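# Press protruding drive blanks fully into an unfastened rack

## Task

Find every drive blank that protrudes from the rack's front face and press each one inward until it bottoms out and catches in its latch. The rack is loose, so it may tilt only a little (a real tip-over fails the job), and it must finish in its original spot. A blank that stays seated only because a gripper is still pressing on it at the end does not count.

## Robot and tools

Robot: two 7-joint arms, left_arm and right_arm, each with a parallel gripper and a wrist camera (cam_left_wrist and cam_right_wrist, both 896x504 pixels). Both arms face +x, and left_arm sits on the +y side. Image left and right are not the same as the arm names.

World frame: the origin lies on the floor plane z = 0, straight below the midpoint between the two arm bases, which are 0.70 m above it. +x points forward, +z points up. Every reported pose uses this frame.

execute_actions takes "actions", a list with zero or one entry, plus an optional "pictures" boolean. An empty list commands nothing and returns the state with images. A move is {"rows": [...], "steps": n}. n runs 4 to 15 control steps of 1/30 s each and defaults to 15. rows holds 1 to 15 rows. Each row drives one step, and the last row repeats if there are fewer rows than steps. A wait is {"steps": n} with no rows and n up to 300. It commands nothing and ends n steps after the previous result, with your reply time counted in those steps. A refused call sends nothing to the robot.

Row layout: a single list of 16 numbers covers both arms, even if only one arm moves. Entries 1-7 are left_arm joint angles and entry 8 is its opening. Entries 9-15 are right_arm joint angles and entry 16 is its opening. Joint values are absolute target angles in radians, in the same order as the Joint positions line. They are not offsets. Column order and stated ranges for left_arm: shoulder pitch -1.396..2.000, shoulder roll -0.175..2.000, upper arm roll -1.571..1.571, elbow 0.000..2.443, forearm roll -1.571..1.571, wrist pitch -0.785..0.785, wrist yaw -1.571..1.571. right_arm is the same, except its shoulder pitch spans -1.300..2.000. Identical values on both arms give mirrored postures. The call is refused if a target goes more than 0.017 rad beyond a stated end and also lies further out than the joint's last reading. True ends can differ from the stated ones by up to 0.017 rad. A target past the true end is clipped there, and the result then says "joint sent to its limit". That line may come from an earlier action, and its absence does not prove the joint has more room. The opening is an absolute value from -1 (closed) to +1 (fully open). A full close takes at least about 0.5 s.

Motion limits: on each step, each joint's target is held within a fixed distance of its measured angle. These distances are 0.0738 rad for shoulder pitch, 0.0684 for shoulder roll, 0.113 for upper arm roll, 0.119 for elbow, 0.403 for forearm roll, and 0.414 for wrist pitch and wrist yaw. All of an arm's targets are also scaled back toward the measured angles if they would move its gripper more than 70 mm from where it is now. Far targets therefore take several steps.

Each result is taken 4 steps before its action ends, and those last steps run during your reply. Afterwards the arms keep heading for the last row sent. They stop once everything has nearly stopped moving (a stalled or very slow push counts as stopped) or once any step is HELD. After that, only a new action makes them move on or press harder. Fingers already opening or closing finish their motion.

Results: the state line gives each gripper's end_effector_position (metres) and end_effector_quat_wxyz. The printed position can be off from the true one, more so at long reach. The gripper's fingers point along its +z axis and close along its y axis. The reported point sits between the pads when they are closed, less than 1 cm short of the fingertips, and closing pushes the tips about 17 mm further along +z. Joint positions and Joint velocities list each arm's joints (rad, rad/s) followed by the pad gap (m, m/s; 0.145 m is fully open). grip_measured is the measured opening on the command scale. To hold something, keep commanding below it. Pads press up to about 10 N, and a fast close can press harder. "joint command not followed" means a clearance check altered or blocked some joint targets while the rest of the row still ran. HELD marks steps on which your row, or part of it, was not sent. Joint torques are the drives' total outputs. They carry a per-arm offset and factor plus noise, friction can mask or fake a load, and they are nonzero in free air. MOTOR HOT appears from 85 °C. At 100 °C an OVER-TEMPERATURE FAULT stops that arm until it cools. Long pushing or holding heats the motors, and some heat carries into the next scene.

Cameras: pictures arrive only with an empty action list or with "pictures": true. Each camera's intrinsics (K, distortion D) and its T_world_to_cam, which maps world points into the camera frame, are given in the calibration. Camera poses are computed from the joint readings, so expect errors of about 0.5 degrees and 2.5 mm per axis, 0.5 percent in focal length and 1.5 pixels in principal point. A result with pictures lists any camera whose numbers have changed.

zoom_image: {"camera": "cam_left_wrist" or "cam_right_wrist", "region": [x0, y0, x1, y1]}. The region is in pixels of that camera's latest full image, measured from its top-left corner, and can be at most 504x504. It returns a sharper crop.

finished_scene: {"scene": n} ends the current scene for good, reports whether the task succeeded, and gives the next task. Before the first call of a resumed session, send an empty execute_actions to learn the scene number and task. A reply with no tool call ends everything.

Cautions: push the blanks slowly and along their slot axis. The rack is free-standing, so a hard or off-axis push can slide or tip it. If needed, steady the rack lightly with the other arm, then let go. Back both grippers off before finishing so that nothing is held in place by the robot. Keep the arms from striking or pressing on each other. Avoid slams, hard impacts, dropping things and very forceful pushes.

Each tool is called after "Call:" as name(argument=value, ...), one argument or row to a line, values as JSON.

## Session

Call:
execute_actions(
  actions=[],
)

Scene clock: 0.00 s of 7200.00 s.
left_arm: end_effector_position=(+0.3857, +0.2647, +0.5311) grip_measured=+1.00 end_effector_quat_wxyz=(+0.332, +0.817, -0.070, +0.467) | right_arm: end_effector_position=(+0.2764, -0.0511, +0.6236) grip_measured=+1.00 end_effector_quat_wxyz=(-0.255, +0.523, +0.724, +0.370)
Joint positions: left_arm=[ 0.445  0.937 -0.243  1.206  1.081  0.651  0.713  0.145] | right_arm=[ 1.023  0.778 -0.692  1.773  0.42   0.52   1.351  0.145]
Joint velocities: left_arm=[-0.011 -0.099 -0.002 -0.012 -0.022 -0.051  0.037  0.   ] | right_arm=[-0.011 -0.033 -0.007  0.002  0.051  0.066  0.022 -0.   ]
Joint torques (N m, as the arm reports them, + toward a larger angle): no reading
Motor temperatures (°C, as the motors report them): left_arm=[28 29 29 27 29 27 26] | right_arm=[29 28 27 26 26 27 30]
camera_calibration (this result's frames):
cam_left_wrist: T_world_to_cam=[[-0.651217, -0.495622, 0.574696, 0.0731689], [-0.647263, -0.0326091, -0.761569, 0.672741], [0.39619, -0.867926, -0.299562, 0.297501], [0, 0, 0, 1]] pos_world=[0.365223, 0.31641, 0.559409]
cam_right_wrist: T_world_to_cam=[[0.880673, 0.471926, 0.0412443, -0.234888], [0.41429, -0.725033, -0.550174, 0.19995], [-0.229738, 0.50161, -0.834031, 0.670165], [0, 0, 0, 1]] pos_world=[0.277985, -0.0803417, 0.678634]

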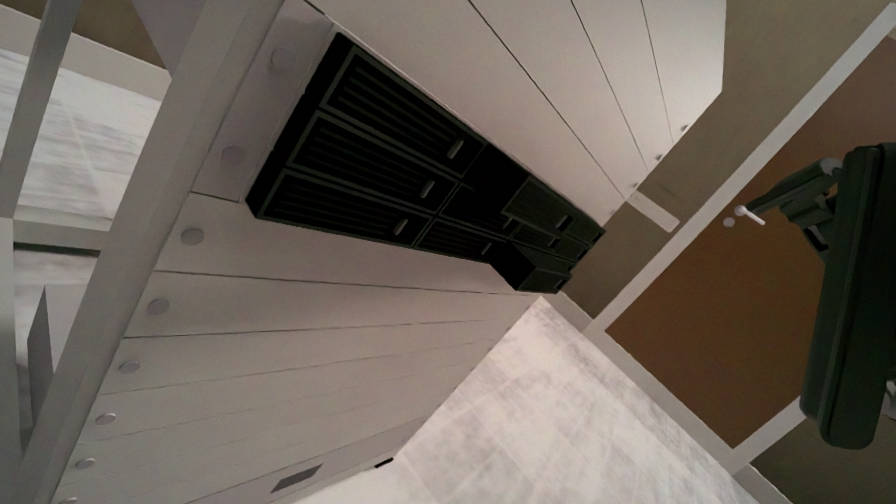

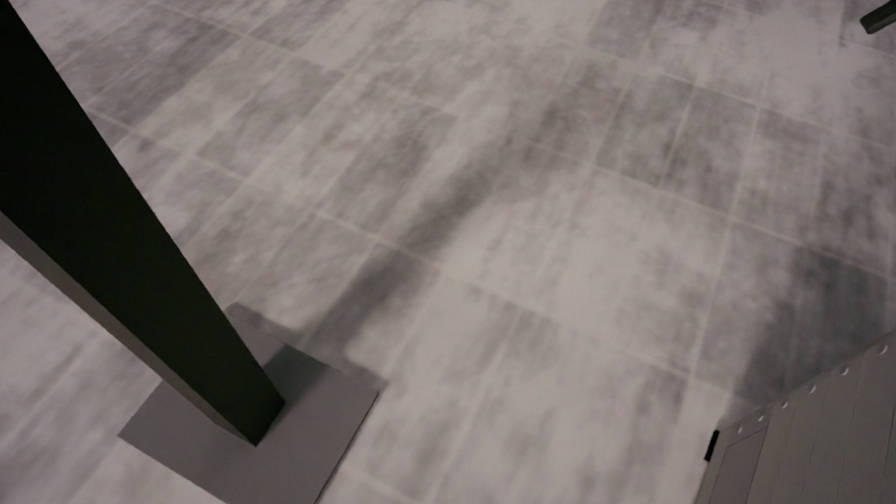

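Call:
execute_actions(
  actions=[
    {"rows":[[-0.3,0.6,-0.2,1.8,1.08,0.65,0.71,1,0,0.6,-0.4,1.9,0.42,0.5,1.35,1]]},
  ],
)

Call:
execute_actions(
  actions=[
    {"rows":[[-0.4,0.3,-0.1,2,0.7,0.4,0.4,1,-0.4,0.3,-0.2,2,0.3,0.4,1.1,1],[-0.4,0.2,-0.1,2,0.5,0.3,0.3,1,-0.4,0.2,-0.1,2,0.2,0.3,0.9,1],[-0.4,0.1,0,2,0.3,0.2,0.1,1,-0.4,0.1,0,2,0.1,0.2,0.7,1],[-0.4,0,0,2,0.1,0.1,-0.1,1,-0.4,0,0,2,0,0.1,0.4,1],[-0.4,0,0,2,0,0.03,-0.3,1,-0.4,0,0,2,0,0.03,-0.1,1]]},
  ],
)

Call:
execute_actions(
  actions=[
    {"steps":14},
  ],
  pictures=true,
)

Scene clock: 0.60 s of 7200.00 s.
left_arm: end_effector_position=(+0.2114, +0.0659, +0.4611) grip_measured=+1.00 end_effector_quat_wxyz=(+0.581, +0.751, -0.096, +0.299) | right_arm: end_effector_position=(+0.1987, -0.0208, +0.5461) grip_measured=+1.00 end_effector_quat_wxyz=(-0.478, +0.534, +0.602, +0.352)
Joint positions: left_arm=[-0.26   0.605 -0.193  1.795  1.08   0.649  0.709  0.145] | right_arm=[ 0.313  0.6   -0.397  1.899  0.42   0.501  1.347  0.145]
Joint velocities: left_arm=[-1.791 -0.253 -0.315  0.002 -0.022  0.007 -0.066  0.   ] | right_arm=[-1.791  0.055 -0.11  -0.002 -0.022  0.022  0.081 -0.   ]
Joint torques (N m, as the arm reports them, + toward a larger angle): left_arm=[ 7.3   0.84  1.15  4.27  0.62 -0.29  0.49] | right_arm=[10.51  1.4   2.02  3.3   0.63 -0.11  0.1 ]
Motor temperatures (°C, as the motors report them): left_arm=[28 29 29 27 29 27 26] | right_arm=[30 28 28 26 26 27 30]
Steps of this call (steps 1 to 7: nothing new was sent; steps 8 to 18: the first 11 steps of this action). Readings (joint positions):
8: left_arm=[0.392 0.911 -0.185 1.274 1.076 0.649 0.699] | right_arm=[0.959 0.741 -0.599 1.827 0.406 0.516 1.344]
9: left_arm=[0.335 0.871 -0.172 1.377 1.080 0.644 0.700] | right_arm=[0.888 0.671 -0.492 1.903 0.414 0.509 1.345]
11: left_arm=[0.204 0.738 -0.200 1.589 1.079 0.646 0.703] | right_arm=[0.785 0.575 -0.387 1.920 0.434 0.501 1.348]
15: left_arm=[-0.050 0.582 -0.210 1.822 1.089 0.650 0.723] | right_arm=[0.511 0.600 -0.399 1.895 0.418 0.501 1.346]
18: the state above

Scene clock: 1.10 s of 7200.00 s.
left_arm: end_effector_position=(+0.2869, +0.1956, +0.4972) grip_measured=+1.00 end_effector_quat_wxyz=(-0.092, +0.704, +0.107, +0.696) | right_arm: end_effector_position=(+0.2959, -0.1614, +0.5039) grip_measured=+1.00 end_effector_quat_wxyz=(+0.018, +0.703, -0.031, +0.710)
Joint positions: left_arm=[-0.401 -0.013 -0.008  1.998  0.008  0.035 -0.284  0.145] | right_arm=[-0.386 -0.013 -0.007  2.002  0.003  0.035 -0.07   0.145]
Joint velocities: left_arm=[ 0.033  0.341  0.002  0.012 -0.11  -0.022  0.022  0.   ] | right_arm=[ 0.033  0.253 -0.027  0.295 -0.051 -0.3   -0.315  0.   ]
Joint torques (N m, as the arm reports them, + toward a larger angle): left_arm=[ 2.35  1.46  1.61  4.63 -0.14 -0.56 -0.4 ] | right_arm=[-1.58  2.04  1.14  4.    0.   -0.31 -0.29]
Motor temperatures (°C, as the motors report them): left_arm=[28 29 29 27 29 27 26] | right_arm=[30 28 28 27 26 27 30]
Steps of this call (steps 1 to 4: the last 4 steps of your previous action; steps 5 to 15: the first 11 steps of this action). Readings (joint positions):
5: left_arm=[-0.345 0.546 -0.110 1.873 0.979 0.566 0.612] | right_arm=[-0.046 0.552 -0.322 1.949 0.354 0.463 1.262]
6: left_arm=[-0.400 0.489 -0.069 1.981 0.837 0.439 0.471] | right_arm=[-0.107 0.475 -0.229 2.009 0.286 0.391 1.125]
8: left_arm=[-0.402 0.341 -0.008 2.015 0.479 0.225 0.146] | right_arm=[-0.198 0.341 -0.039 2.017 0.117 0.207 0.760]
12: left_arm=[-0.400 0.100 0.003 1.998 0.040 0.047 -0.264] | right_arm=[-0.434 0.103 -0.004 1.993 0.008 0.053 0.053]
15: the state above

Scene clock: 1.57 s of 7200.00 s.
left_arm: end_effector_position=(+0.2863, +0.2013, +0.4986) grip_measured=+1.00 end_effector_quat_wxyz=(-0.104, +0.702, +0.104, +0.697) | right_arm: end_effector_position=(+0.2928, -0.1695, +0.5009) grip_measured=+1.00 end_effector_quat_wxyz=(+0.034, +0.706, -0.034, +0.707)
Joint positions: left_arm=[-0.401  0.001  0.001  1.998  0.002  0.033 -0.294  0.145] | right_arm=[-0.4    0.001  0.002  2.002  0.002  0.03  -0.094  0.145]
Joint velocities: left_arm=[ 0.033 -0.011 -0.002 -0.002  0.022  0.037  0.007  0.   ] | right_arm=[ 0.077  0.011 -0.027  0.012 -0.11   0.007  0.037 -0.   ]
Joint torques (N m, as the arm reports them, + toward a larger angle): left_arm=[ 2.36 -0.76 -0.5   4.48 -0.13 -0.58 -0.13] | right_arm=[ 2.34 -0.54 -0.56  4.73  0.03 -0.47 -0.11]
Motor temperatures (°C, as the motors report them): left_arm=[28 29 29 27 29 27 26] | right_arm=[30 28 28 27 26 27 30]
Kept back: nothing.
Steps of this call (steps 1 to 4: the last 4 steps of your previous action; steps 5 to 14: the robot went on to your last target). Readings (joint positions):
1: left_arm=[-0.401 -0.000 -0.004 1.998 0.005 0.034 -0.288] | right_arm=[-0.390 -0.002 -0.005 2.007 0.002 0.030 -0.080]
2: left_arm=[-0.401 0.004 0.002 1.998 0.003 0.033 -0.292] | right_arm=[-0.399 0.003 0.001 2.006 0.002 0.029 -0.088]
4: left_arm=[-0.401 0.001 0.002 1.998 0.002 0.033 -0.294] | right_arm=[-0.403 0.001 0.002 2.002 0.002 0.030 -0.093]
8: left_arm=[-0.401 0.001 0.001 1.998 0.002 0.033 -0.294] | right_arm=[-0.400 0.001 0.002 2.002 0.002 0.030 -0.094]
14: the state above
camera_calibration (this result's frames):
cam_left_wrist: T_world_to_cam=[[-0.0761215, -0.997064, 0.00831648, 0.214439], [-0.199962, 0.00709391, -0.979778, 0.554331], [0.976842, -0.0762451, -0.199915, -0.103163], [0, 0, 0, 1]] pos_world=[0.227942, 0.202012, 0.520714]
cam_right_wrist: T_world_to_cam=[[0.278711, -0.960238, 0.0162288, -0.242386], [-0.254754, -0.0902146, -0.962789, 0.549872], [0.92597, 0.264205, -0.269768, -0.0302446], [0, 0, 0, 1]] pos_world=[0.235643, -0.175151, 0.525185]

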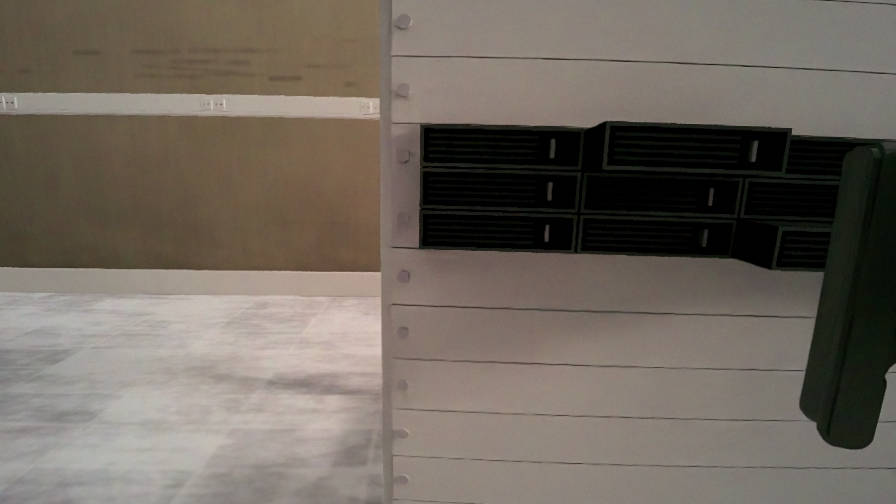

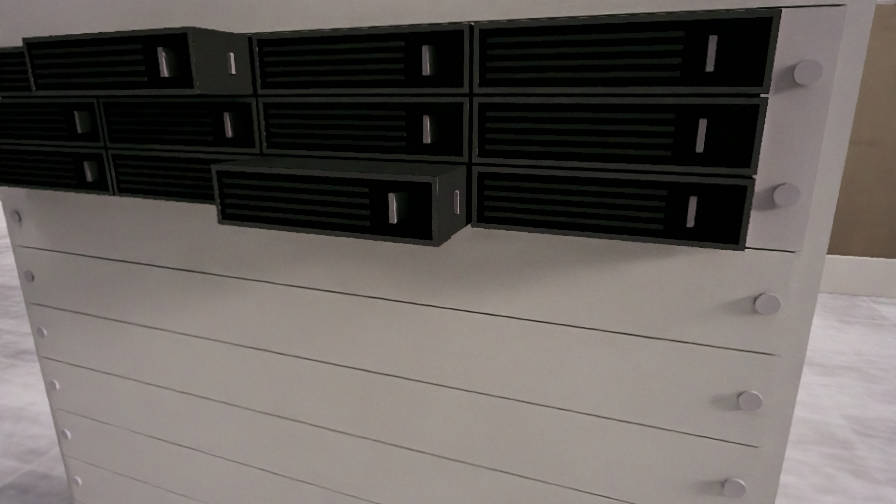

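Call:
execute_actions(
  actions=[
    {"rows":[[-0.35,-0.02,0,1.98,-0.3,0,-0.1,-1,-0.35,-0.02,0,1.95,-0.3,0,-0.05,-1],[-0.3,-0.04,0,1.96,-0.6,-0.05,0,-1,-0.3,-0.04,0,1.9,-0.6,-0.05,0,-1],[-0.25,-0.06,0,1.94,-0.9,-0.1,0.1,-1,-0.25,-0.06,0,1.85,-0.9,-0.1,0.05,-1],[-0.2,-0.08,0,1.92,-1.2,-0.15,0.2,-1,-0.2,-0.08,0,1.8,-1.2,-0.15,0.05,-1],[-0.15,-0.1,0,1.9,-1.4,-0.2,0.3,-1,-0.15,-0.1,0,1.75,-1.4,-0.2,0.05,-1],[-0.1,-0.12,0,1.88,-1.57,-0.25,0.34,-1,-0.1,-0.12,0,1.7,-1.56,-0.25,0.05,-1],[-0.06,-0.14,0,1.86,-1.57,-0.3,0.34,-1,-0.07,-0.14,0,1.65,-1.56,-0.3,0.05,-1],[-0.02,-0.16,0,1.84,-1.57,-0.35,0.34,-1,-0.04,-0.16,0,1.61,-1.56,-0.35,0.05,-1],[0.02,-0.17,0,1.82,-1.57,-0.4,0.34,-1,-0.01,-0.17,0,1.58,-1.56,-0.4,0.05,-1],[0.058,-0.17,0,1.801,-1.57,-0.4,0.34,-1,0.017,-0.17,0,1.553,-1.56,-0.4,0.05,-1]]},
  ],
)

Call:
execute_actions(
  actions=[
    {"steps":12},
  ],
  pictures=true,
)

Scene clock: 2.67 s of 7200.00 s.
left_arm: end_effector_position=(+0.3744, +0.0647, +0.5500) grip_measured=-0.59 end_effector_quat_wxyz=(+0.379, -0.410, +0.566, -0.607) | right_arm: end_effector_position=(+0.3717, -0.0525, +0.4850) grip_measured=-0.59 end_effector_quat_wxyz=(+0.338, +0.442, +0.540, +0.632)
Joint positions: left_arm=[ 0.077 -0.166 -0.002  1.801 -1.54  -0.381  0.334  0.031] | right_arm=[ 0.02  -0.172 -0.005  1.547 -1.533 -0.383  0.05   0.031]
Joint velocities: left_arm=[ 0.231 -0.011 -0.002  0.232 -0.447 -0.3    0.007 -0.329] | right_arm=[ 0.165  0.011  0.037  0.081 -0.476 -0.3    0.051 -0.329]
Joint torques (N m, as the arm reports them, + toward a larger angle): left_arm=[ 0.37 -1.88 -0.41  3.33  0.15 -0.17 -0.35] | right_arm=[ 4.2  -1.54 -0.21  5.96  0.28 -0.2  -0.43]
Motor temperatures (°C, as the motors report them): left_arm=[28 29 29 27 29 27 26] | right_arm=[30 28 28 27 26 27 30]
joint sent to its limit (left arm) — the command would take joint 2 (shoulder roll) past its lower limit, so that joint was sent only as far as its limit.
Steps of this call (steps 1 to 22: the robot went on to your last target; steps 23 to 33: the first 11 steps of this action). Readings (joint positions):
23: left_arm=[-0.380 -0.011 0.007 1.984 -0.090 0.022 -0.220] | right_arm=[-0.373 -0.011 0.005 1.972 -0.091 0.014 -0.081]
24: left_arm=[-0.324 -0.035 0.007 1.959 -0.240 -0.005 -0.126] | right_arm=[-0.310 -0.035 0.006 1.908 -0.241 -0.011 -0.050]
26: left_arm=[-0.188 -0.082 -0.001 1.927 -0.606 -0.093 0.075] | right_arm=[-0.194 -0.081 0.000 1.809 -0.608 -0.093 0.018]
30: left_arm=[-0.025 -0.160 -0.002 1.843 -1.354 -0.290 0.312] | right_arm=[-0.033 -0.158 0.001 1.620 -1.351 -0.288 0.042]
33: the state above

Scene clock: 3.07 s of 7200.00 s.
left_arm: end_effector_position=(+0.3711, +0.0637, +0.5408) grip_measured=-1.00 end_effector_quat_wxyz=(+0.378, -0.408, +0.581, -0.595) | right_arm: end_effector_position=(+0.3708, -0.0517, +0.4855) grip_measured=-1.00 end_effector_quat_wxyz=(+0.342, +0.432, +0.549, +0.628)
Joint positions: left_arm=[ 0.057 -0.166 -0.002  1.801 -1.568 -0.397  0.337  0.   ] | right_arm=[ 0.019 -0.172 -0.002  1.554 -1.558 -0.397  0.05   0.   ]
Joint velocities: left_arm=[ 0.033 -0.055 -0.002  0.007 -0.007  0.007  0.007 -0.   ] | right_arm=[-0.055  0.011 -0.002 -0.002  0.037 -0.037 -0.051  0.   ]
Joint torques (N m, as the arm reports them, + toward a larger angle): left_arm=[ 5.46 -1.85 -0.58  3.71  0.28 -0.12 -0.46] | right_arm=[ 5.16 -1.63 -0.48  4.69  0.3  -0.18 -0.43]
Motor temperatures (°C, as the motors report them): left_arm=[28 29 29 27 29 27 26] | right_arm=[30 28 28 27 26 27 30]
joint sent to its limit (left arm) — the command would take joint 2 (shoulder roll) past its lower limit, so that joint was sent only as far as its limit.
Kept back: nothing.
Steps of this call (steps 1 to 4: the last 4 steps of your previous action; steps 5 to 12: the robot went on to your last target). Readings (joint positions):
1: left_arm=[0.077 -0.166 -0.002 1.807 -1.552 -0.388 0.334] | right_arm=[0.022 -0.172 -0.003 1.553 -1.545 -0.390 0.050]
2: left_arm=[0.066 -0.166 -0.002 1.807 -1.559 -0.392 0.334] | right_arm=[0.022 -0.172 -0.002 1.554 -1.551 -0.393 0.050]
4: left_arm=[0.053 -0.166 -0.002 1.801 -1.567 -0.396 0.337] | right_arm=[0.019 -0.172 -0.002 1.554 -1.556 -0.396 0.050]
8: left_arm=[0.057 -0.166 -0.002 1.801 -1.568 -0.397 0.337] | right_arm=[0.019 -0.172 -0.002 1.554 -1.558 -0.397 0.050]
12: the state above
camera_calibration (this result's frames):
cam_left_wrist: T_world_to_cam=[[-0.36061, 0.09531, -0.927834, 0.625586], [0.207367, 0.978061, 0.0198747, -0.139976], [0.909373, -0.185235, -0.372463, -0.0627211], [0, 0, 0, 1]] pos_world=[0.311656, 0.0656628, 0.559861]
cam_right_wrist: T_world_to_cam=[[0.374344, 0.00793788, 0.927256, -0.5784], [0.156175, -0.986219, -0.0546071, -0.0740571], [0.914044, 0.165256, -0.370425, -0.0895666], [0, 0, 0, 1]] pos_world=[0.309954, -0.0536438, 0.499103]

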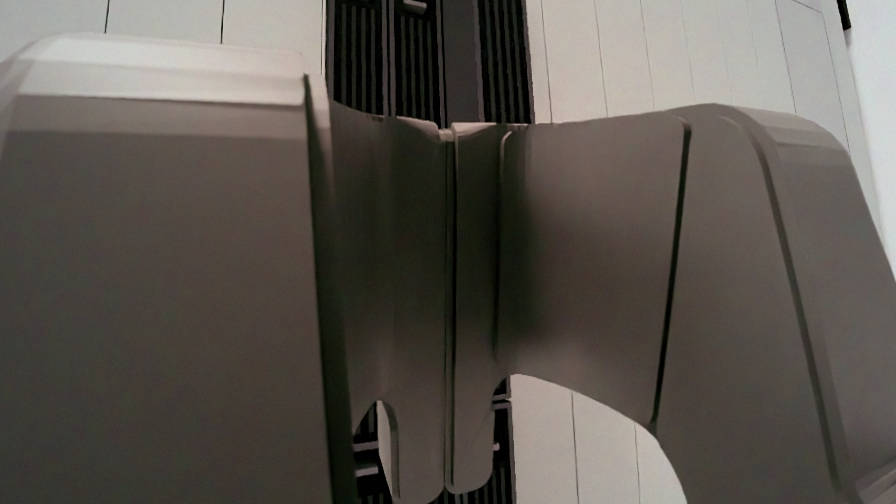

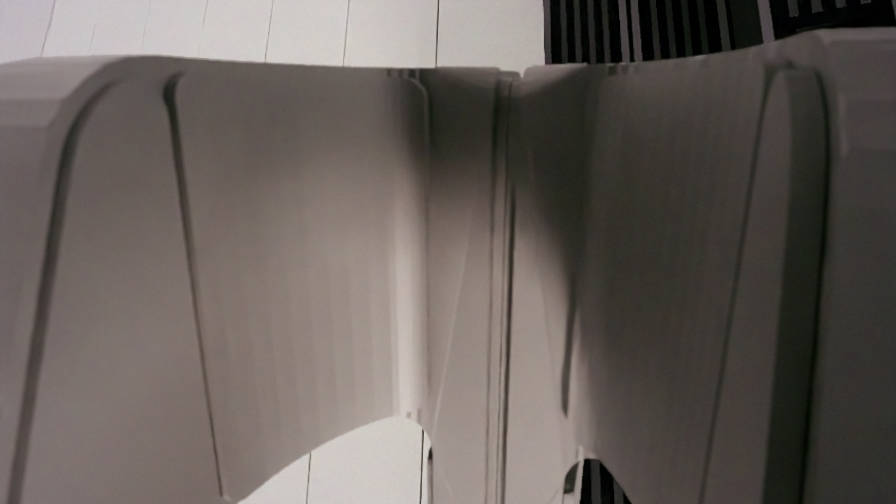

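Call:
execute_actions(
  actions=[
    {"rows":[[0.08,-0.165,0,1.776,-1.57,-0.4,0.33,-1,0.04,-0.17,0,1.528,-1.56,-0.4,0.048,-1],[0.102,-0.165,0,1.75,-1.57,-0.4,0.32,-1,0.063,-0.17,0,1.502,-1.56,-0.4,0.045,-1],[0.124,-0.165,0,1.725,-1.57,-0.4,0.312,-1,0.086,-0.17,0,1.477,-1.56,-0.4,0.043,-1],[0.146,-0.165,0,1.699,-1.57,-0.4,0.306,-1,0.109,-0.17,0,1.451,-1.56,-0.4,0.04,-1],[0.168,-0.165,0,1.674,-1.57,-0.4,0.3,-1,0.132,-0.17,0,1.426,-1.56,-0.4,0.038,-1],[0.19,-0.165,0,1.648,-1.57,-0.4,0.296,-1,0.155,-0.17,0,1.4,-1.56,-0.4,0.035,-1],[0.212,-0.165,0,1.623,-1.57,-0.4,0.292,-1,0.178,-0.17,0,1.375,-1.56,-0.4,0.033,-1],[0.235,-0.165,0,1.597,-1.57,-0.4,0.288,-1,0.202,-0.17,0,1.349,-1.56,-0.4,0.03,-1],[0.254,-0.165,0,1.572,-1.57,-0.4,0.282,-1,0.222,-0.17,0,1.323,-1.56,-0.4,0.024,-1],[0.273,-0.165,0,1.547,-1.57,-0.4,0.276,-1,0.243,-0.17,0,1.297,-1.56,-0.4,0.018,-1],[0.292,-0.165,0,1.522,-1.57,-0.4,0.27,-1,0.263,-0.17,0,1.271,-1.56,-0.4,0.013,-1],[0.311,-0.165,0,1.498,-1.57,-0.4,0.264,-1,0.284,-0.17,0,1.245,-1.56,-0.4,0.007,-1],[0.33,-0.165,0,1.473,-1.57,-0.4,0.258,-1,0.304,-0.17,0,1.219,-1.56,-0.4,0.001,-1],[0.349,-0.165,0,1.448,-1.57,-0.4,0.252,-1,0.304,-0.17,0,1.219,-1.56,-0.4,0.001,-1],[0.368,-0.165,0,1.423,-1.57,-0.4,0.246,-1,0.304,-0.17,0,1.219,-1.56,-0.4,0.001,-1]]},
  ],
)

Call:
execute_actions(
  actions=[
    {"rows":[[0.379,-0.165,0,1.407,-1.57,-0.4,0.241,-1,0.304,-0.17,0,1.219,-1.56,-0.4,0.001,-1],[0.39,-0.165,0,1.391,-1.57,-0.4,0.236,-1,0.304,-0.17,0,1.219,-1.56,-0.4,0.001,-1],[0.402,-0.165,0,1.375,-1.57,-0.4,0.231,-1,0.304,-0.17,0,1.219,-1.56,-0.4,0.001,-1],[0.413,-0.165,0,1.359,-1.57,-0.4,0.226,-1,0.304,-0.17,0,1.219,-1.56,-0.4,0.001,-1],[0.425,-0.165,0,1.343,-1.57,-0.4,0.221,-1,0.304,-0.17,0,1.219,-1.56,-0.4,0.001,-1],[0.436,-0.165,0,1.326,-1.57,-0.4,0.216,-1,0.304,-0.17,0,1.219,-1.56,-0.4,0.001,-1]]},
  ],
)

Scene clock: 4.00 s of 7200.00 s.
left_arm: end_effector_position=(+0.4203, +0.0477, +0.5452) grip_measured=-1.00 end_effector_quat_wxyz=(+0.367, -0.393, +0.583, -0.609) | right_arm: end_effector_position=(+0.4195, -0.0356, +0.4859) grip_measured=-1.00 end_effector_quat_wxyz=(+0.327, +0.422, +0.559, +0.635)
Joint positions: left_arm=[ 0.291 -0.166 -0.002  1.528 -1.57  -0.399  0.282  0.   ] | right_arm=[ 0.262 -0.171 -0.002  1.278 -1.56  -0.4    0.024  0.   ]
Joint velocities: left_arm=[ 0.495 -0.121  0.007 -0.642  0.007  0.007 -0.066 -0.   ] | right_arm=[ 0.604 -0.033 -0.012 -0.637 -0.037  0.051 -0.037  0.   ]
Joint torques (N m, as the arm reports them, + toward a larger angle): left_arm=[ 6.18 -1.82 -0.8   3.96  0.37 -0.05 -0.76] | right_arm=[ 6.31 -1.95 -0.38  5.    0.35 -0.13 -0.69]
Motor temperatures (°C, as the motors report them): left_arm=[28 29 29 27 29 27 26] | right_arm=[30 28 28 27 26 27 30]
joint sent to its limit (left arm) — the command would take joint 2 (shoulder roll) past its lower limit, so that joint was sent only as far as its limit.
Steps of this call (steps 1 to 17: the robot went on to your last target; steps 18 to 28: the first 11 steps of this action). Readings (joint positions):
18: left_arm=[0.069 -0.166 -0.002 1.786 -1.568 -0.398 0.335] | right_arm=[0.029 -0.171 -0.002 1.539 -1.559 -0.398 0.049]
19: left_arm=[0.094 -0.166 -0.002 1.755 -1.569 -0.398 0.332] | right_arm=[0.055 -0.171 -0.002 1.508 -1.559 -0.398 0.049]
21: left_arm=[0.146 -0.166 -0.002 1.705 -1.570 -0.398 0.320] | right_arm=[0.109 -0.171 -0.002 1.458 -1.560 -0.399 0.047]
25: left_arm=[0.231 -0.166 -0.002 1.602 -1.570 -0.399 0.299] | right_arm=[0.199 -0.171 -0.002 1.356 -1.560 -0.399 0.037]
28: the state above

Scene clock: 4.50 s of 7200.00 s.
left_arm: end_effector_position=(+0.4508, +0.0405, +0.5452) grip_measured=-1.00 end_effector_quat_wxyz=(+0.360, -0.391, +0.582, -0.615) | right_arm: end_effector_position=(+0.4282, -0.0351, +0.4862) grip_measured=-1.00 end_effector_quat_wxyz=(+0.327, +0.422, +0.557, +0.637)
Joint positions: left_arm=[ 0.434 -0.162  0.002  1.329 -1.571 -0.391  0.223  0.   ] | right_arm=[ 0.304 -0.168  0.001  1.223 -1.559 -0.398  0.005  0.   ]
Joint velocities: left_arm=[ 0.055 -0.055 -0.002 -0.007 -0.007  0.022 -0.007 -0.   ] | right_arm=[-0.055 -0.099  0.022  0.007  0.022 -0.022  0.022 -0.   ]
Joint torques (N m, as the arm reports them, + toward a larger angle): left_arm=[ 8.5  -2.65 -1.49  3.22  0.39 -0.31 -0.7 ] | right_arm=[ 8.05 -2.62 -0.99  4.23  0.33 -0.17 -0.53]
Motor temperatures (°C, as the motors report them): left_arm=[28 29 29 27 29 27 26] | right_arm=[30 28 28 27 26 27 30]
Steps of this call (steps 1 to 4: the last 4 steps of your previous action; steps 5 to 15: the first 11 steps of this action). Readings (joint positions):
5: left_arm=[0.376 -0.165 -0.000 1.412 -1.570 -0.398 0.254] | right_arm=[0.304 -0.168 0.001 1.223 -1.559 -0.398 0.005]
6: left_arm=[0.384 -0.164 -0.000 1.399 -1.570 -0.398 0.245] | right_arm=[0.304 -0.168 0.001 1.223 -1.559 -0.398 0.005]
8: left_arm=[0.407 -0.163 0.002 1.366 -1.570 -0.396 0.233] | right_arm=[0.304 -0.168 0.001 1.223 -1.559 -0.398 0.005]
12: left_arm=[0.434 -0.162 0.002 1.329 -1.571 -0.391 0.223] | right_arm=[0.304 -0.168 0.001 1.223 -1.559 -0.398 0.005]
15: the state above

Call:
execute_actions(
  actions=[
    {"rows":[[0.443,-0.165,0,1.316,-1.57,-0.39,0.213,-1,0.316,-0.17,0,1.203,-1.56,-0.39,-0.002,-1],[0.45,-0.165,0,1.306,-1.57,-0.38,0.21,-1,0.328,-0.17,0,1.187,-1.56,-0.38,-0.006,-1],[0.457,-0.165,0,1.296,-1.57,-0.37,0.207,-1,0.34,-0.17,0,1.171,-1.56,-0.37,-0.01,-1],[0.464,-0.165,0,1.286,-1.57,-0.36,0.204,-1,0.352,-0.17,0,1.156,-1.56,-0.36,-0.014,-1],[0.471,-0.165,0,1.276,-1.57,-0.35,0.201,-1,0.363,-0.17,0,1.14,-1.56,-0.35,-0.018,-1],[0.478,-0.165,0,1.265,-1.57,-0.34,0.198,-1,0.375,-0.17,0,1.124,-1.56,-0.34,-0.022,-1],[0.485,-0.165,0,1.255,-1.57,-0.33,0.195,-1,0.386,-0.17,0,1.108,-1.56,-0.33,-0.026,-1],[0.492,-0.165,0,1.244,-1.57,-0.32,0.192,-1,0.396,-0.17,0,1.095,-1.56,-0.32,-0.03,-1],[0.499,-0.165,0,1.234,-1.57,-0.31,0.189,-1,0.396,-0.17,0,1.095,-1.56,-0.31,-0.03,-1],[0.506,-0.165,0,1.223,-1.57,-0.3,0.185,-1,0.396,-0.17,0,1.095,-1.56,-0.3,-0.03,-1]]},
  ],
)

Call:
execute_actions(
  actions=[
    {"steps":6},
  ],
)

Scene clock: 5.23 s of 7200.00 s.
left_arm: end_effector_position=(+0.4676, +0.0401, +0.5459) grip_measured=-1.00 end_effector_quat_wxyz=(+0.365, -0.409, +0.570, -0.612) | right_arm: end_effector_position=(+0.4496, -0.0369, +0.4860) grip_measured=-1.00 end_effector_quat_wxyz=(+0.340, +0.440, +0.545, +0.628)
Joint positions: left_arm=[ 0.503 -0.166 -0.005  1.227 -1.567 -0.331  0.189  0.   ] | right_arm=[ 0.395 -0.172 -0.004  1.1   -1.559 -0.325 -0.031  0.   ]
Joint velocities: left_arm=[-0.143  0.033 -0.012  0.022 -0.007  0.081  0.007  0.   ] | right_arm=[-0.055 -0.055 -0.022 -0.012 -0.051  0.051 -0.066 -0.   ]
Joint torques (N m, as the arm reports them, + toward a larger angle): left_arm=[ 9.22 -1.89  0.49  3.03  0.17  0.83 -0.64] | right_arm=[ 8.79 -1.69  0.02  3.95  0.27  0.5  -0.42]
Motor temperatures (°C, as the motors report them): left_arm=[28 29 29 27 29 27 26] | right_arm=[30 28 28 27 26 27 30]
Steps of this call (steps 1 to 4: the last 4 steps of your previous action; steps 5 to 11: the robot went on to your last target; steps 12 to 22: the first 11 steps of this action). Readings (joint positions):
12: left_arm=[0.436 -0.162 0.002 1.324 -1.571 -0.389 0.218] | right_arm=[0.308 -0.168 0.001 1.213 -1.559 -0.396 -0.001]
13: left_arm=[0.442 -0.162 0.002 1.314 -1.571 -0.385 0.213] | right_arm=[0.319 -0.168 0.001 1.197 -1.559 -0.390 -0.008]
15: left_arm=[0.458 -0.163 0.002 1.292 -1.570 -0.375 0.209] | right_arm=[0.347 -0.168 0.001 1.164 -1.559 -0.374 -0.013]
19: left_arm=[0.486 -0.166 -0.002 1.252 -1.568 -0.347 0.196] | right_arm=[0.392 -0.170 0.000 1.103 -1.559 -0.342 -0.030]
22: the state above

Scene clock: 5.43 s of 7200.00 s.
left_arm: end_effector_position=(+0.4677, +0.0402, +0.5459) grip_measured=-1.00 end_effector_quat_wxyz=(+0.365, -0.409, +0.570, -0.613) | right_arm: end_effector_position=(+0.4496, -0.0369, +0.4860) grip_measured=-1.00 end_effector_quat_wxyz=(+0.340, +0.440, +0.545, +0.627)
Joint positions: left_arm=[ 0.503 -0.166 -0.005  1.227 -1.567 -0.33   0.188  0.   ] | right_arm=[ 0.395 -0.172 -0.004  1.1   -1.559 -0.324 -0.031  0.   ]
Joint velocities: left_arm=[ 0.055 -0.033 -0.007 -0.012  0.007  0.022 -0.051  0.   ] | right_arm=[ 0.033  0.011  0.012  0.012  0.051 -0.037 -0.007  0.   ]
Joint torques (N m, as the arm reports them, + toward a larger angle): left_arm=[ 9.15 -1.91  0.33  3.09  0.19  0.85 -0.62] | right_arm=[ 8.86 -1.74 -0.08  3.92  0.26  0.52 -0.41]
Motor temperatures (°C, as the motors report them): left_arm=[28 29 29 27 29 27 26] | right_arm=[30 28 28 27 26 27 30]
Kept back: nothing.
Steps of this call (steps 1 to 4: the last 4 steps of your previous action; steps 5 to 6: the robot went on to your last target). Readings (joint positions):
1: left_arm=[0.503 -0.166 -0.005 1.227 -1.567 -0.330 0.188] | right_arm=[0.395 -0.172 -0.004 1.100 -1.559 -0.324 -0.031]
2: left_arm=[0.503 -0.166 -0.005 1.227 -1.567 -0.330 0.188] | right_arm=[0.395 -0.172 -0.004 1.100 -1.559 -0.324 -0.031]
4: left_arm=[0.503 -0.166 -0.005 1.227 -1.567 -0.330 0.188] | right_arm=[0.395 -0.172 -0.004 1.100 -1.559 -0.324 -0.031]
6: the state above

Call:
execute_actions(
  actions=[
    {"rows":[[0.514,-0.165,0,1.211,-1.57,-0.3,0.181,-1,0.406,-0.17,0,1.081,-1.56,-0.3,-0.034,-1],[0.522,-0.165,0,1.199,-1.57,-0.3,0.177,-1,0.416,-0.17,0,1.067,-1.56,-0.3,-0.038,-1],[0.53,-0.165,0,1.187,-1.57,-0.3,0.173,-1,0.427,-0.17,0,1.053,-1.56,-0.3,-0.042,-1],[0.538,-0.165,0,1.175,-1.57,-0.3,0.169,-1,0.437,-0.17,0,1.039,-1.56,-0.3,-0.046,-1],[0.547,-0.165,0,1.162,-1.57,-0.3,0.165,-1,0.448,-0.17,0,1.024,-1.56,-0.3,-0.05,-1],[0.555,-0.165,0,1.15,-1.57,-0.3,0.16,-1,0.459,-0.17,0,1.008,-1.56,-0.3,-0.055,-1],[0.563,-0.165,0,1.138,-1.57,-0.3,0.157,-1,0.47,-0.17,0,0.992,-1.56,-0.3,-0.06,-1],[0.571,-0.165,0,1.125,-1.57,-0.3,0.153,-1,0.475,-0.17,0,0.985,-1.56,-0.3,-0.062,-1]]},
  ],
)

Scene clock: 6.00 s of 7200.00 s.
left_arm: end_effector_position=(+0.4726, +0.0388, +0.5450) grip_measured=-1.00 end_effector_quat_wxyz=(-0.364, +0.402, -0.554, +0.631) | right_arm: end_effector_position=(+0.4600, -0.0368, +0.4857) grip_measured=-1.00 end_effector_quat_wxyz=(+0.345, +0.440, +0.533, +0.635)
Joint positions: left_arm=[ 0.526 -0.161 -0.001  1.155 -1.557 -0.343  0.098  0.   ] | right_arm=[ 0.451 -0.169 -0.002  1.001 -1.557 -0.314 -0.102  0.   ]
Joint velocities: left_arm=[-0.011  0.033 -0.002 -0.007  0.022 -0.022 -0.007  0.   ] | right_arm=[ 0.011  0.099 -0.012 -0.017 -0.022 -0.022 -0.022  0.   ]
Joint torques (N m, as the arm reports them, + toward a larger angle): left_arm=[18.43 -2.86 -0.56 -1.89 -0.11  1.18  1.08] | right_arm=[15.5  -2.34 -0.36  1.84  0.17  0.28  0.64]
Motor temperatures (°C, as the motors report them): left_arm=[29 29 29 27 29 27 26] | right_arm=[30 28 28 27 26 27 30]
Steps of this call (steps 1 to 6: the robot went on to your last target; steps 7 to 17: the first 11 steps of this action). Readings (joint positions):
7: left_arm=[0.506 -0.166 -0.005 1.220 -1.566 -0.330 0.183] | right_arm=[0.399 -0.172 -0.004 1.092 -1.559 -0.323 -0.036]
8: left_arm=[0.515 -0.166 -0.005 1.207 -1.566 -0.327 0.178] | right_arm=[0.409 -0.172 -0.004 1.078 -1.559 -0.320 -0.042]
10: left_arm=[0.523 -0.166 -0.005 1.191 -1.565 -0.326 0.166] | right_arm=[0.433 -0.172 -0.003 1.048 -1.559 -0.311 -0.047]
14: left_arm=[0.526 -0.163 -0.002 1.159 -1.559 -0.337 0.109] | right_arm=[0.450 -0.169 -0.002 1.003 -1.557 -0.314 -0.095]
17: the state above

Both have stopped; retract and inspect.

Call:
execute_actions(
  actions=[
    {"rows":[[0.5,-0.165,0,1.22,-1.57,-0.3,0.18,-1,0.42,-0.17,0,1.06,-1.56,-0.3,-0.05,-1],[0.45,-0.16,0,1.3,-1.57,-0.3,0.2,-1,0.37,-0.16,0,1.13,-1.56,-0.3,-0.03,-1],[0.39,-0.14,0,1.38,-1.57,-0.27,0.2,-1,0.31,-0.14,0,1.21,-1.56,-0.27,-0.01,-1],[0.33,-0.12,0,1.45,-1.4,-0.24,0.2,-1,0.25,-0.12,0,1.29,-1.4,-0.24,0,-1],[0.27,-0.1,0,1.52,-1.2,-0.2,0.15,-1,0.19,-0.1,0,1.37,-1.2,-0.2,0,-1],[0.21,-0.08,0,1.58,-1,-0.15,0.1,-1,0.13,-0.08,0,1.45,-1,-0.15,0,-1],[0.15,-0.06,0,1.64,-0.8,-0.1,0.05,1,0.07,-0.06,0,1.52,-0.8,-0.1,0,1],[0.09,-0.04,0,1.69,-0.6,-0.05,0,1,0.01,-0.04,0,1.59,-0.6,-0.05,0,1],[0.03,-0.02,0,1.74,-0.4,0,-0.05,1,-0.05,-0.02,0,1.66,-0.4,0,0,1],[-0.03,0,0,1.78,-0.2,0.05,-0.1,1,-0.1,0,0,1.73,-0.2,0.05,0,1],[-0.09,0,0,1.82,0,0.1,-0.15,1,-0.14,0,0,1.79,0,0.1,0,1],[-0.15,0,0,1.85,0,0.13,-0.15,1,-0.15,0,0,1.85,0,0.13,0,1]]},
  ],
)

Call:
execute_actions(
  actions=[
    {"steps":15},
  ],
  pictures=true,
)

Scene clock: 6.70 s of 7200.00 s.
left_arm: end_effector_position=(+0.3559, +0.1717, +0.5398) grip_measured=-0.28 end_effector_quat_wxyz=(-0.135, +0.646, -0.051, +0.749) | right_arm: end_effector_position=(+0.3469, -0.1580, +0.4979) grip_measured=-0.28 end_effector_quat_wxyz=(+0.101, +0.691, +0.089, +0.710)
Joint positions: left_arm=[-0.081  0.007  0.003  1.821 -0.264  0.034 -0.09   0.055] | right_arm=[-0.146  0.007  0.003  1.782 -0.262  0.038 -0.002  0.055]
Joint velocities: left_arm=[-1.659  0.011  0.208  0.921  4.344  1.018 -1.355  0.329] | right_arm=[-1.044 -0.055  0.173  1.438  4.344  1.004 -0.007  0.329]
Joint torques (N m, as the arm reports them, + toward a larger angle): left_arm=[ 6.18 -2.2  -1.71  1.86 -0.05 -0.1   0.06] | right_arm=[ 8.87 -2.14 -1.    3.77  0.05 -0.22 -0.02]
Motor temperatures (°C, as the motors report them): left_arm=[29 29 29 28 29 27 26] | right_arm=[30 28 28 27 26 27 30]
Steps of this call (steps 1 to 4: the last 4 steps of your previous action; steps 5 to 10: the robot went on to your last target; steps 11 to 21: the first 11 steps of this action). Readings (joint positions):
11: left_arm=[0.502 -0.164 -0.002 1.208 -1.562 -0.333 0.128] | right_arm=[0.427 -0.171 -0.002 1.045 -1.558 -0.312 -0.084]
12: left_arm=[0.462 -0.165 -0.003 1.288 -1.565 -0.319 0.159] | right_arm=[0.382 -0.169 -0.003 1.122 -1.559 -0.309 -0.063]
14: left_arm=[0.346 -0.129 -0.006 1.453 -1.491 -0.277 0.178] | right_arm=[0.258 -0.132 -0.007 1.286 -1.488 -0.275 -0.029]
18: left_arm=[0.083 -0.041 0.001 1.680 -0.826 -0.108 0.060] | right_arm=[0.007 -0.037 0.005 1.576 -0.825 -0.105 -0.004]
21: the state above

Scene clock: 7.20 s of 7200.00 s.
left_arm: end_effector_position=(+0.3426, +0.1770, +0.5073) grip_measured=+1.00 end_effector_quat_wxyz=(-0.052, +0.705, +0.050, +0.706) | right_arm: end_effector_position=(+0.3443, -0.1537, +0.5075) grip_measured=+1.00 end_effector_quat_wxyz=(+0.001, +0.706, -0.000, +0.708)
Joint positions: left_arm=[-0.152 -0.    -0.     1.852 -0.002  0.128 -0.144  0.145] | right_arm=[-0.152 -0.001 -0.     1.852 -0.002  0.127 -0.002  0.145]
Joint velocities: left_arm=[-0.055 -0.011 -0.002  0.027 -0.022 -0.022 -0.066  0.   ] | right_arm=[-0.033  0.055  0.007 -0.007 -0.037 -0.037  0.051  0.   ]
Joint torques (N m, as the arm reports them, + toward a larger angle): left_arm=[ 4.27 -0.67 -0.36  3.73  0.08 -0.45 -0.15] | right_arm=[ 4.69 -0.35 -0.13  4.57  0.19 -0.4   0.1 ]
Motor temperatures (°C, as the motors report them): left_arm=[29 29 29 28 29 27 26] | right_arm=[30 28 28 27 26 27 30]
Kept back: nothing.
Steps of this call (steps 1 to 4: the last 4 steps of your previous action; steps 5 to 15: the robot went on to your last target). Readings (joint positions):
1: left_arm=[-0.144 0.006 0.006 1.851 -0.138 0.075 -0.120] | right_arm=[-0.169 0.006 0.005 1.831 -0.137 0.083 -0.002]
2: left_arm=[-0.181 0.001 0.004 1.851 -0.070 0.102 -0.133] | right_arm=[-0.161 0.001 0.003 1.854 -0.070 0.103 -0.002]
4: left_arm=[-0.160 -0.000 -0.000 1.842 -0.019 0.128 -0.140] | right_arm=[-0.138 -0.001 -0.000 1.856 -0.019 0.116 -0.002]
8: left_arm=[-0.149 -0.000 -0.000 1.854 -0.003 0.127 -0.144] | right_arm=[-0.152 -0.001 -0.000 1.852 -0.003 0.127 -0.002]
15: the state above
camera_calibration (this result's frames):
cam_left_wrist: T_world_to_cam=[[-0.225118, -0.974317, 0.00529186, 0.242937], [-0.188755, 0.0382827, -0.981278, 0.565714], [0.955873, -0.221902, -0.192526, -0.129061], [0, 0, 0, 1]] pos_world=[0.284838, 0.186402, 0.52899]
cam_right_wrist: T_world_to_cam=[[0.367026, -0.930035, 0.0180538, -0.268352], [-0.243728, -0.114878, -0.963016, 0.563359], [0.897713, 0.349052, -0.268839, -0.0580654], [0, 0, 0, 1]] pos_world=[0.287924, -0.164591, 0.531758]

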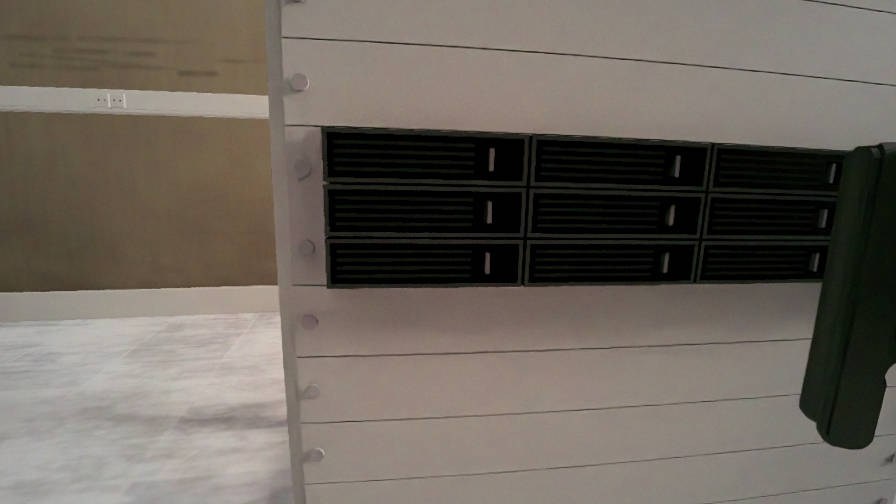

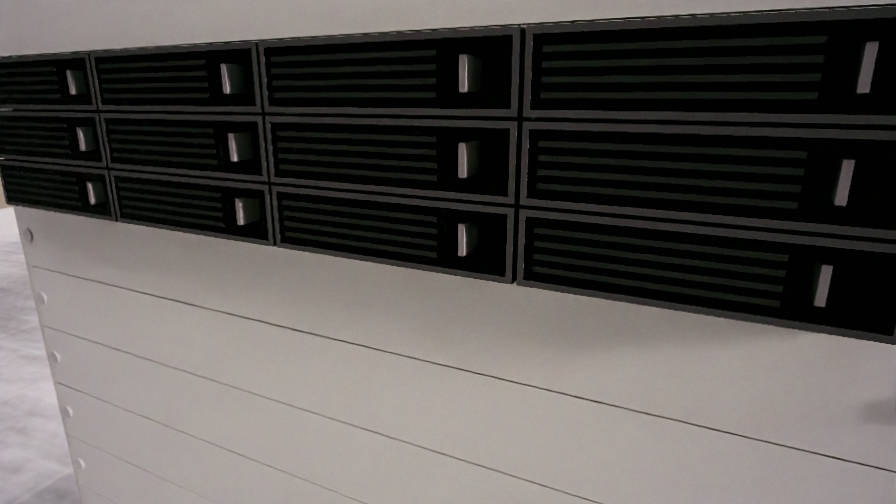

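Call:
finished_scene(
  scene=2,
)

The scene is finished: the task was done.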